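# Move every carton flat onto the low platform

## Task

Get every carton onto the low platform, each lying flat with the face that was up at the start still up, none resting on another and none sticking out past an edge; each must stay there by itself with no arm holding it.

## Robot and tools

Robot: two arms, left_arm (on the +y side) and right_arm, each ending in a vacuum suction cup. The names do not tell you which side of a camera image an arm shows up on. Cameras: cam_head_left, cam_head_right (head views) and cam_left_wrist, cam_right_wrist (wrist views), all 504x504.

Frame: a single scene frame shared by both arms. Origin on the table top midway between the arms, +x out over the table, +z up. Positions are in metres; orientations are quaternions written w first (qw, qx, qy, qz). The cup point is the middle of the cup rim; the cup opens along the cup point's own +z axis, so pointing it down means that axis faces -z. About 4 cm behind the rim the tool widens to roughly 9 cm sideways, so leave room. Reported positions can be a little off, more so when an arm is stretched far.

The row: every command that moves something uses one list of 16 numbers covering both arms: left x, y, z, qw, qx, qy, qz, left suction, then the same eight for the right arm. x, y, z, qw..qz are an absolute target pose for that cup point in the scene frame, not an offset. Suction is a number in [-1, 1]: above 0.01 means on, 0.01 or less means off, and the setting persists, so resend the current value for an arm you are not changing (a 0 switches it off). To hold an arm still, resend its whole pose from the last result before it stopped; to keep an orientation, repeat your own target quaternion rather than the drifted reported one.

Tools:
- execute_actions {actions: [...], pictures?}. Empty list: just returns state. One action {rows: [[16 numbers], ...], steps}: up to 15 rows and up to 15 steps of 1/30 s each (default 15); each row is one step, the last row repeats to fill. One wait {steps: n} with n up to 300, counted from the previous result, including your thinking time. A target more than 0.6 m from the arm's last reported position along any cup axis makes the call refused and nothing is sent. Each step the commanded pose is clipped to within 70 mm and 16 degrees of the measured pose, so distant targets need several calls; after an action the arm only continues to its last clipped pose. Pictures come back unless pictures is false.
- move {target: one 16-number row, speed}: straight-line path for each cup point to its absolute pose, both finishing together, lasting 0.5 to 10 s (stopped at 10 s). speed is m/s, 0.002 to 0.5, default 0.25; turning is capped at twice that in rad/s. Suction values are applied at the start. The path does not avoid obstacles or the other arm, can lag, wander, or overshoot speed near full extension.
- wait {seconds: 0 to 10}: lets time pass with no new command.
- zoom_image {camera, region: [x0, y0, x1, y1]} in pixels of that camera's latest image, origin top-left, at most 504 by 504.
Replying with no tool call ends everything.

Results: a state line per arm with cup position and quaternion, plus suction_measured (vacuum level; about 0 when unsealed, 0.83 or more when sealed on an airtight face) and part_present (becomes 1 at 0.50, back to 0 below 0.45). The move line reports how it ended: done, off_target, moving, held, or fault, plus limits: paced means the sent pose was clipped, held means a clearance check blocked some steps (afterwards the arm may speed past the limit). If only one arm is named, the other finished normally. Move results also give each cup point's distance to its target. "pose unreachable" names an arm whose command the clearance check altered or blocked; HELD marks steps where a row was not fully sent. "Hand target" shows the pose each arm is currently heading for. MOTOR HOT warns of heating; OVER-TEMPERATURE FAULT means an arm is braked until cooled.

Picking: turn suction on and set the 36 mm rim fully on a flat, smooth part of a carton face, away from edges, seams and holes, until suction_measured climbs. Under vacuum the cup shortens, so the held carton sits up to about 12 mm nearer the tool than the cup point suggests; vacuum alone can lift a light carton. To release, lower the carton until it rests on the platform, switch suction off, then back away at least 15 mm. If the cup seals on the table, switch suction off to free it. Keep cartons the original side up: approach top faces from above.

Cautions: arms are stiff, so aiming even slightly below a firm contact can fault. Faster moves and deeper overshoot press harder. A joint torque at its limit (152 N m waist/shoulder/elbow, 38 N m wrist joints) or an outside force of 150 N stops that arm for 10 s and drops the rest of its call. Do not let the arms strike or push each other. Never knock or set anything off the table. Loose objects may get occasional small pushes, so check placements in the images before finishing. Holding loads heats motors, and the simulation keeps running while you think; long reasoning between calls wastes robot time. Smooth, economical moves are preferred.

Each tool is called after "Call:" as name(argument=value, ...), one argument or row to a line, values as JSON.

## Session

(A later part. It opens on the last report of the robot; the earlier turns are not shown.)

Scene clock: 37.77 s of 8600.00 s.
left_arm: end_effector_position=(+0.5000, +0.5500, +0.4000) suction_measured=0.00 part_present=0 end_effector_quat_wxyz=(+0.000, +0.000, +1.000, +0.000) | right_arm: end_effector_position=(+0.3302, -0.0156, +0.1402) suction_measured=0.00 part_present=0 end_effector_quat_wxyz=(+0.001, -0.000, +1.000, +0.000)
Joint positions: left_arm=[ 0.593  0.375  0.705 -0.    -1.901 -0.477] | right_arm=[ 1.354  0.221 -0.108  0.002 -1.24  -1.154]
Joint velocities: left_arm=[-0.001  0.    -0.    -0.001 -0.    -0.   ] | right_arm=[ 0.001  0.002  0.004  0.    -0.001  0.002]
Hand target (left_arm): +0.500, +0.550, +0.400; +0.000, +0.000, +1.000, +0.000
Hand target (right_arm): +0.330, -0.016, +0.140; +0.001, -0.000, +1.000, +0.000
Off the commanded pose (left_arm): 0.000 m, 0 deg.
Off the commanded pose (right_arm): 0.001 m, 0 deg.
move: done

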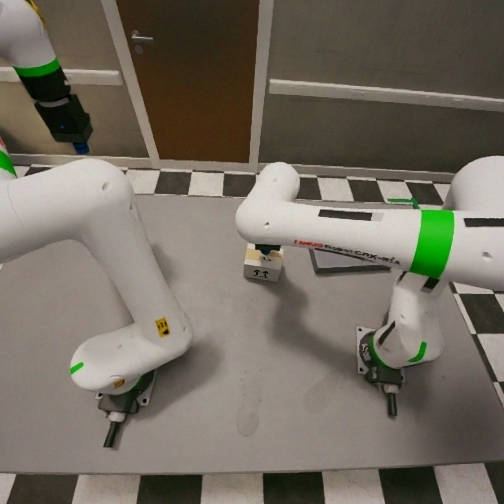

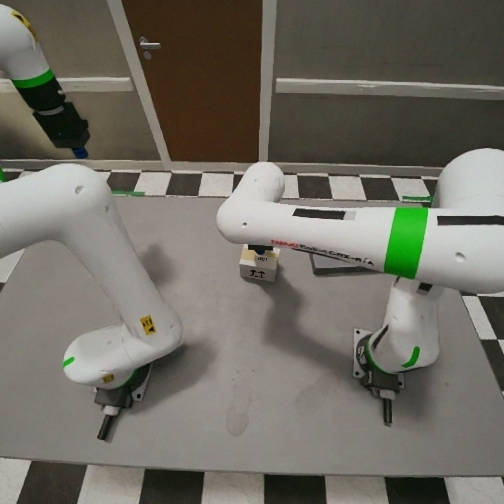

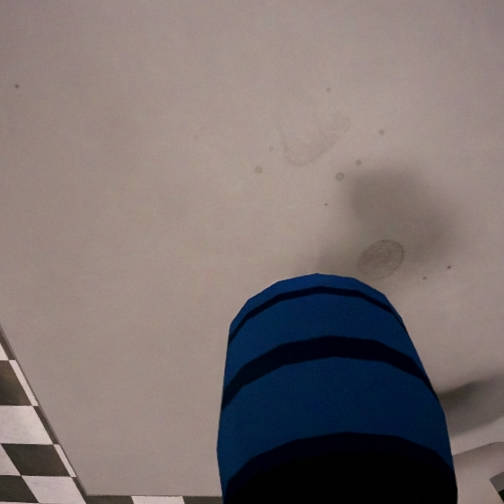

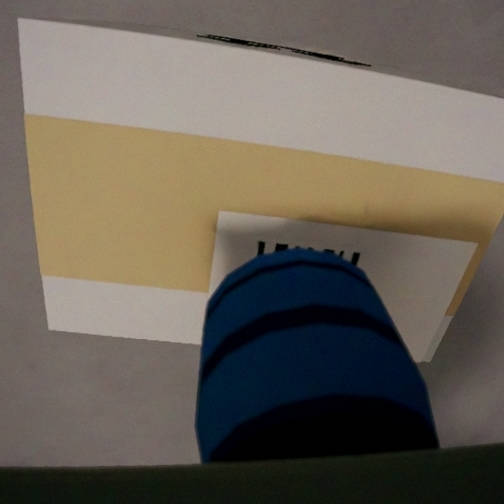

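Call:
move(
  target=[0.5,0.55,0.4,0,0,1,0,0,0.324,-0.013,0.093,0,0,1,0,1],
  speed=0.06,
)

Call:
move(
  target=[0.5,0.55,0.4,0,0,1,0,0,0.33,-0.02,0.17,0,0.3,0.954,0,1],
)

Call:
move(
  target=[0.5,0.55,0.4,0,0,1,0,0,0.44,-0.285,0.165,0,0.616,0.788,0,1],
)

Call:
move(
  target=[0.5,0.55,0.4,0,0,1,0,0,0.44,-0.285,0.138,0,0.616,0.788,0,1],
  speed=0.04,
)

Call:
move(
  target=[0.5,0.55,0.4,0,0,1,0,0,0.44,-0.285,0.138,0,0.616,0.788,0,0],
)

Call:
move(
  target=[0.5,0.55,0.4,0,0,1,0,0,0.44,-0.3,0.3,0,0.616,0.788,0,0],
)

Scene clock: 41.93 s of 8600.00 s.
left_arm: end_effector_position=(+0.5000, +0.5500, +0.4000) suction_measured=0.00 part_present=0 end_effector_quat_wxyz=(+0.000, +0.000, +1.000, +0.000) | right_arm: end_effector_position=(+0.3240, -0.0129, +0.0931) suction_measured=0.88 part_present=1 end_effector_quat_wxyz=(-0.000, -0.000, +1.000, +0.000)
Joint positions: left_arm=[ 0.593  0.375  0.705  0.    -1.901 -0.477] | right_arm=[ 1.366  0.262 -0.175 -0.    -1.134 -1.165]
Joint velocities: left_arm=[ 0.     0.001 -0.     0.     0.     0.   ] | right_arm=[-0.003  0.001 -0.     0.001  0.004 -0.002]
Hand target (left_arm): +0.500, +0.550, +0.400; +0.000, +0.000, +1.000, -0.000
Hand target (right_arm): +0.324, -0.013, +0.093; -0.000, -0.000, +1.000, +0.000
Off the commanded pose (left_arm): 0.000 m, 0 deg.
Off the commanded pose (right_arm): 0.000 m, 0 deg.
After step 90, 0.03 s passed at rest.
move: done

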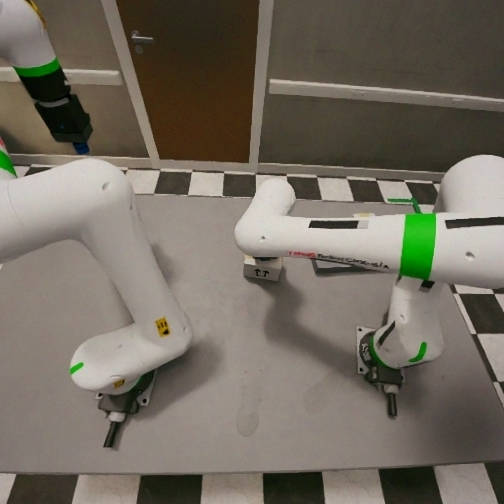

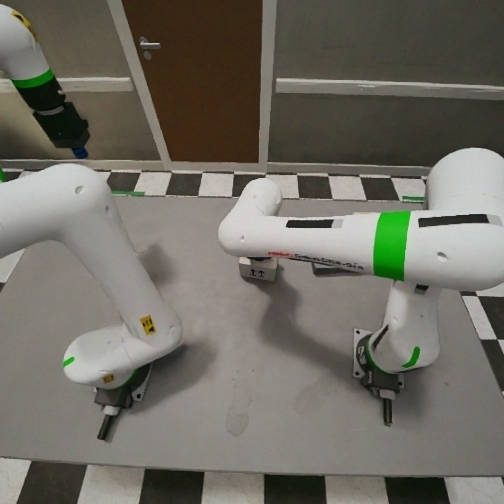

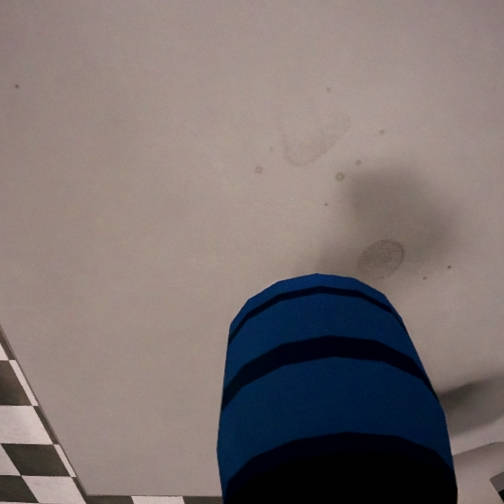

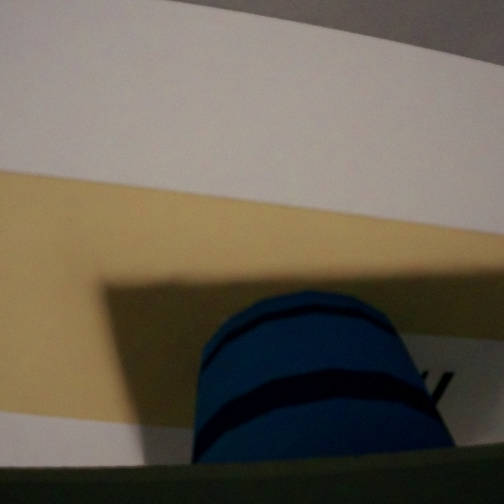

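Scene clock: 43.57 s of 8600.00 s.
left_arm: end_effector_position=(+0.5000, +0.5500, +0.4000) suction_measured=0.00 part_present=0 end_effector_quat_wxyz=(+0.000, +0.000, +1.000, -0.000) | right_arm: end_effector_position=(+0.3300, -0.0202, +0.1699) suction_measured=0.90 part_present=1 end_effector_quat_wxyz=(+0.000, +0.300, +0.954, -0.000)
Joint positions: left_arm=[ 0.593  0.375  0.705  0.    -1.901 -0.477] | right_arm=[ 1.349  0.192 -0.07   0.    -1.308 -1.758]
Joint velocities: left_arm=[ 0.001 -0.    -0.001  0.    -0.    -0.001] | right_arm=[ 0.003 -0.     0.002  0.001 -0.001 -0.004]
Hand target (left_arm): +0.500, +0.550, +0.400; +0.000, +0.000, +1.000, -0.000
Hand target (right_arm): +0.330, -0.020, +0.170; +0.000, +0.300, +0.954, -0.000
Off the commanded pose (left_arm): 0.000 m, 0 deg.
Off the commanded pose (right_arm): 0.000 m, 0 deg.
move: done

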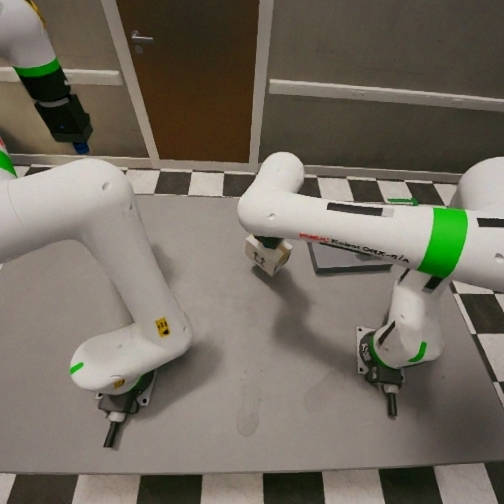

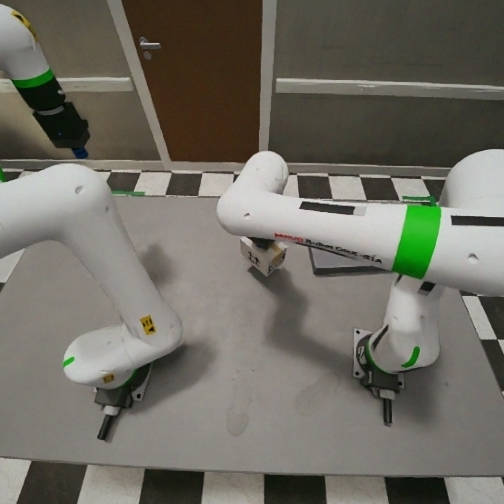

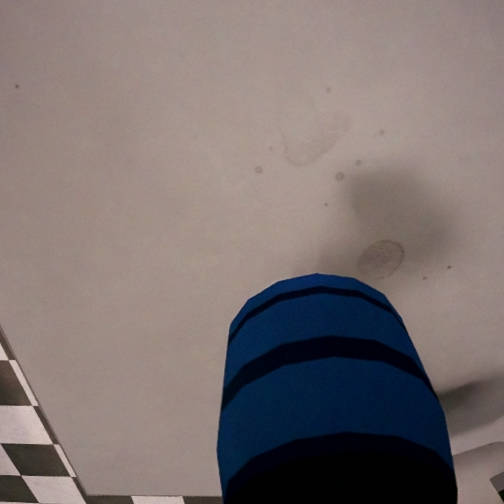

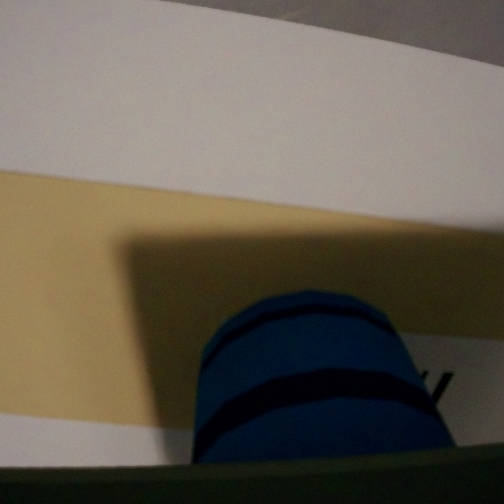

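Scene clock: 45.50 s of 8600.00 s.
left_arm: end_effector_position=(+0.5000, +0.5500, +0.4000) suction_measured=0.00 part_present=0 end_effector_quat_wxyz=(-0.000, +0.000, +1.000, -0.000) | right_arm: end_effector_position=(+0.4399, -0.2845, +0.1649) suction_measured=0.90 part_present=1 end_effector_quat_wxyz=(-0.000, +0.616, +0.788, -0.000)
Joint positions: left_arm=[ 0.593  0.375  0.705  0.    -1.901 -0.477] | right_arm=[ 0.792  0.049 -0.242 -0.    -1.28  -1.918]
Joint velocities: left_arm=[ 0.001  0.     0.    -0.    -0.     0.   ] | right_arm=[-0.003  0.001  0.001  0.001 -0.     0.002]
Hand target (left_arm): +0.500, +0.550, +0.400; +0.000, +0.000, +1.000, -0.000
Hand target (right_arm): +0.440, -0.285, +0.165; -0.000, +0.616, +0.788, -0.001
Off the commanded pose (left_arm): 0.000 m, 0 deg.
Off the commanded pose (right_arm): 0.001 m, 0 deg.
move: done

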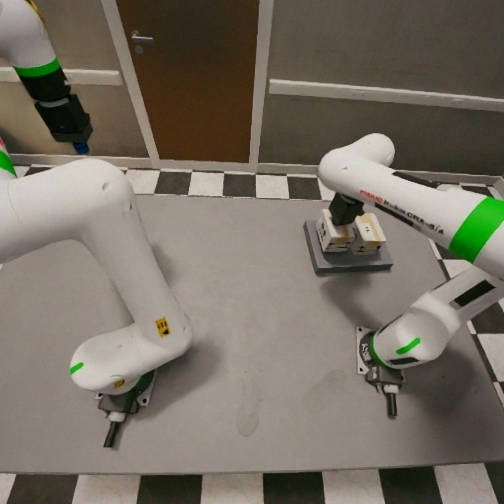

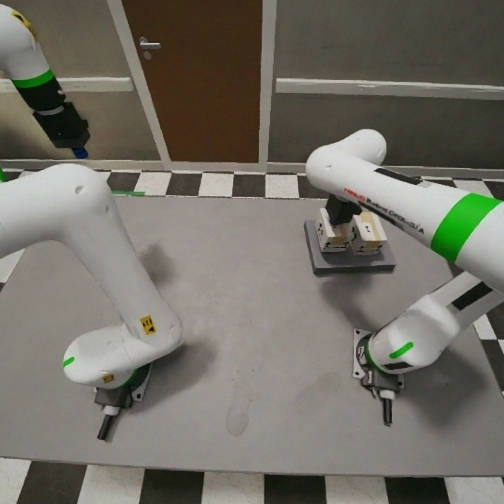

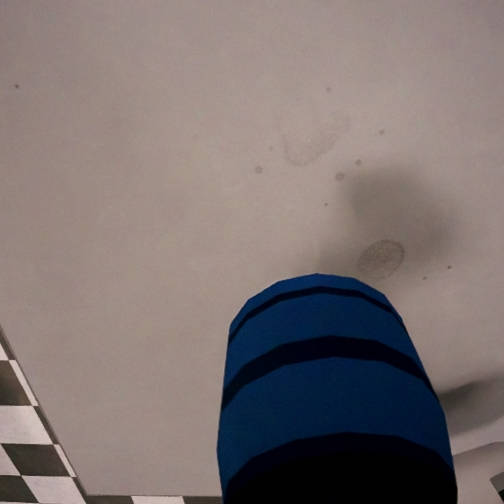

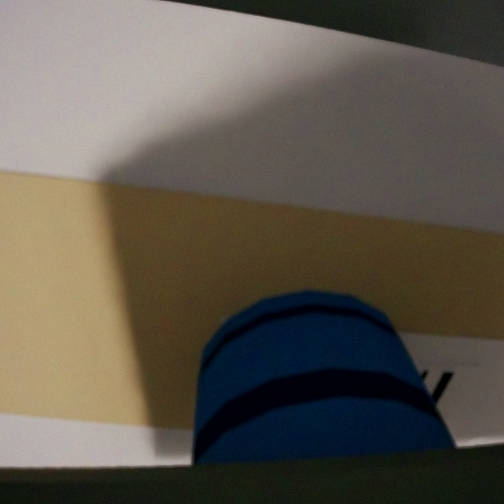

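Scene clock: 46.47 s of 8600.00 s.
left_arm: end_effector_position=(+0.5000, +0.5500, +0.4000) suction_measured=0.00 part_present=0 end_effector_quat_wxyz=(-0.000, +0.000, +1.000, -0.000) | right_arm: end_effector_position=(+0.4400, -0.2850, +0.1381) suction_measured=0.90 part_present=1 end_effector_quat_wxyz=(-0.000, +0.616, +0.788, +0.000)
Joint positions: left_arm=[ 0.593  0.375  0.705 -0.    -1.901 -0.477] | right_arm=[ 0.791  0.07  -0.286 -0.    -1.215 -1.917]
Joint velocities: left_arm=[ 0.     0.    -0.001 -0.    -0.    -0.001] | right_arm=[ 0.     0.002 -0.002 -0.001  0.002 -0.001]
Hand target (left_arm): +0.500, +0.550, +0.400; -0.000, +0.000, +1.000, -0.000
Hand target (right_arm): +0.440, -0.285, +0.138; -0.000, +0.616, +0.788, +0.000
Off the commanded pose (left_arm): 0.000 m, 0 deg.
Off the commanded pose (right_arm): 0.000 m, 0 deg.
move: done

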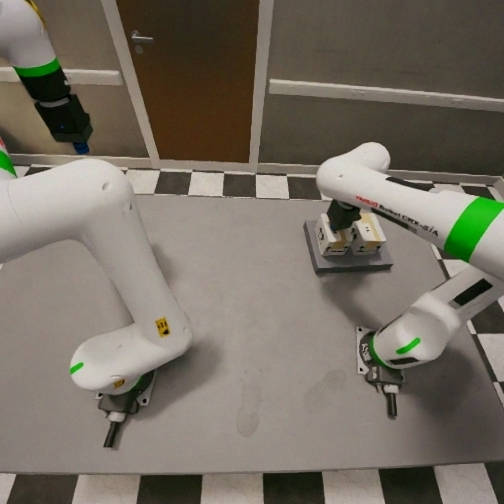

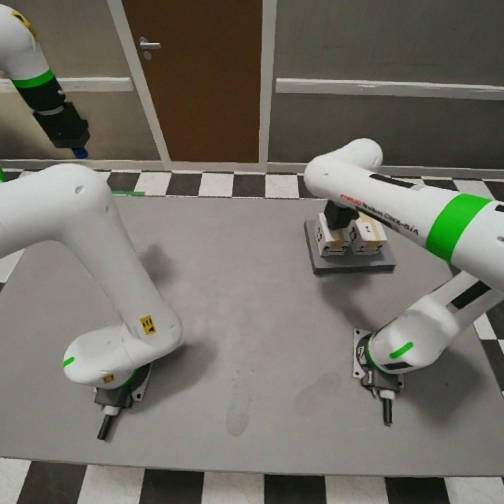

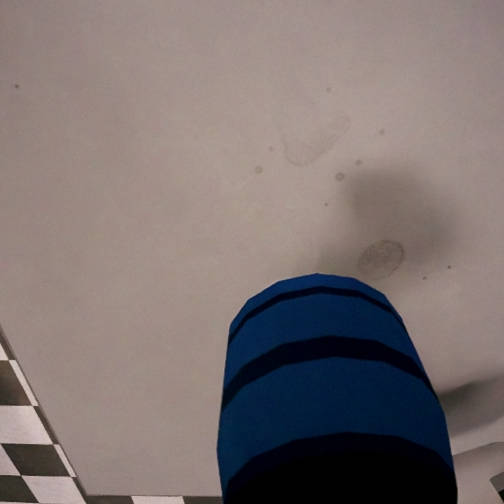

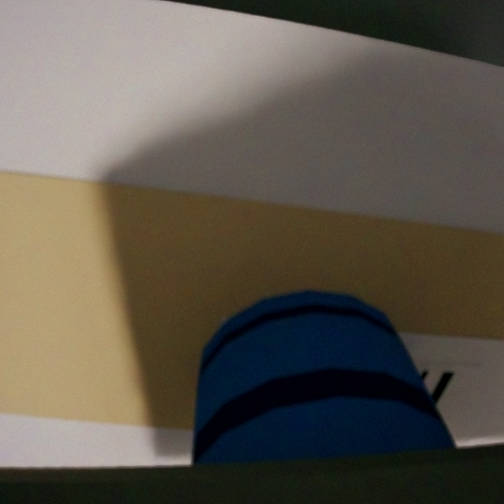

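Scene clock: 47.17 s of 8600.00 s.
left_arm: end_effector_position=(+0.5000, +0.5500, +0.4000) suction_measured=0.00 part_present=0 end_effector_quat_wxyz=(-0.000, +0.000, +1.000, -0.000) | right_arm: end_effector_position=(+0.4400, -0.2850, +0.1380) suction_measured=0.00 part_present=0 end_effector_quat_wxyz=(-0.000, +0.616, +0.788, -0.000)
Joint positions: left_arm=[ 0.593  0.375  0.705  0.    -1.901 -0.477] | right_arm=[ 0.791  0.07  -0.287 -0.    -1.214 -1.917]
Joint velocities: left_arm=[-0.001 -0.    -0.    -0.    -0.     0.   ] | right_arm=[ 0.002 -0.     0.     0.     0.     0.   ]
Hand target (left_arm): +0.500, +0.550, +0.400; +0.000, +0.000, +1.000, -0.000
Hand target (right_arm): +0.440, -0.285, +0.138; -0.000, +0.616, +0.788, +0.000
Off the commanded pose (left_arm): 0.000 m, 0 deg.
Off the commanded pose (right_arm): 0.000 m, 0 deg.
move: done

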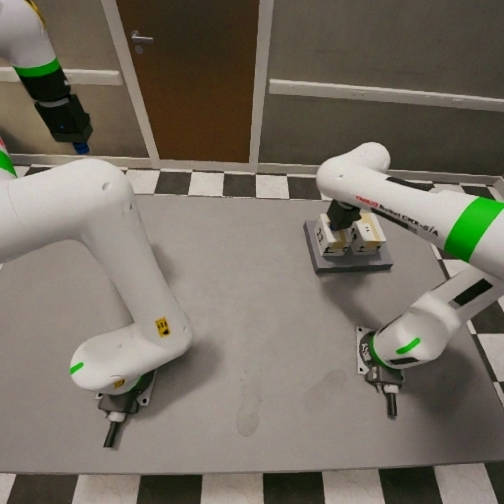

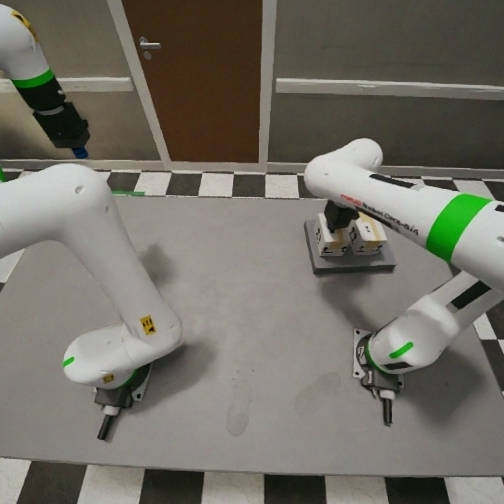

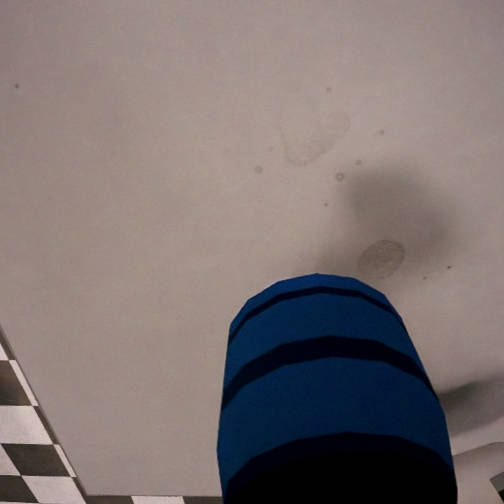

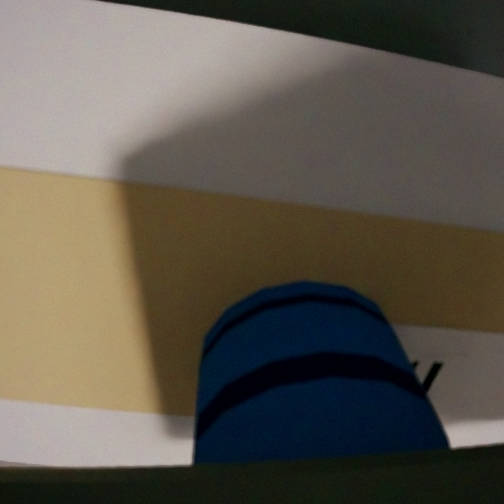

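Scene clock: 48.30 s of 8600.00 s.
left_arm: end_effector_position=(+0.5000, +0.5500, +0.4000) suction_measured=0.00 part_present=0 end_effector_quat_wxyz=(+0.000, +0.000, +1.000, +0.000) | right_arm: end_effector_position=(+0.4397, -0.3002, +0.2999) suction_measured=0.00 part_present=0 end_effector_quat_wxyz=(+0.000, +0.616, +0.788, -0.000)
Joint positions: left_arm=[ 0.593  0.375  0.705 -0.    -1.901 -0.477] | right_arm=[ 0.762 -0.007  0.018  0.    -1.596 -1.889]
Joint velocities: left_arm=[-0.    -0.     0.001  0.    -0.    -0.   ] | right_arm=[-0.     0.001  0.003 -0.    -0.003  0.001]
Hand target (left_arm): +0.500, +0.550, +0.400; +0.000, +0.000, +1.000, -0.000
Hand target (right_arm): +0.440, -0.300, +0.300; +0.000, +0.616, +0.788, -0.000
Off the commanded pose (left_arm): 0.000 m, 0 deg.
Off the commanded pose (right_arm): 0.000 m, 0 deg.
move: done

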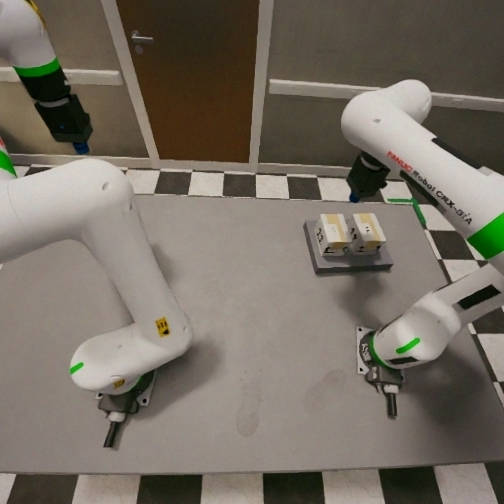

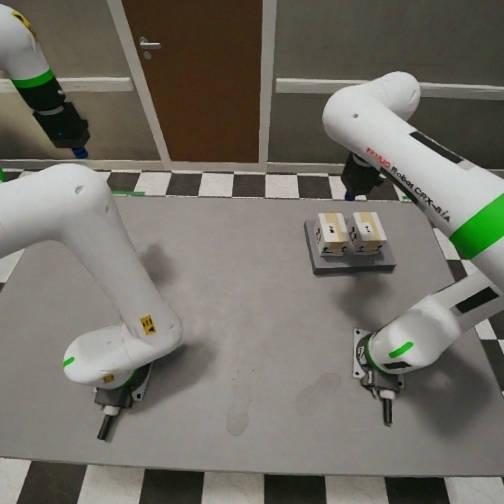

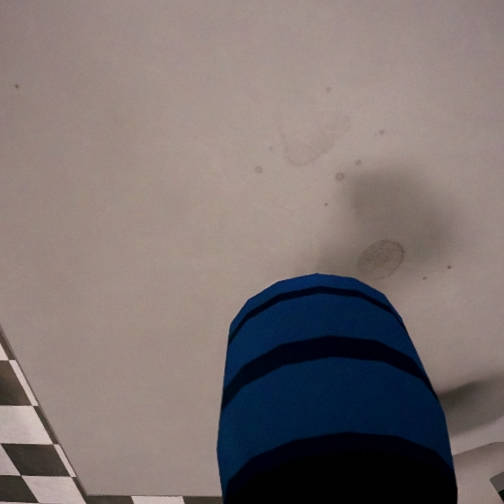

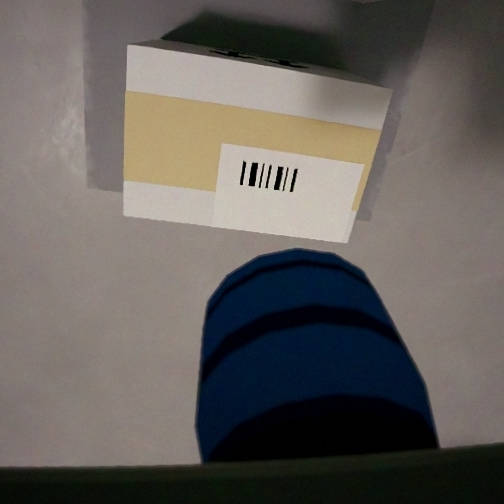

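Call:
finished_scene(
  scene=1,
)

The scene is finished: the task was done.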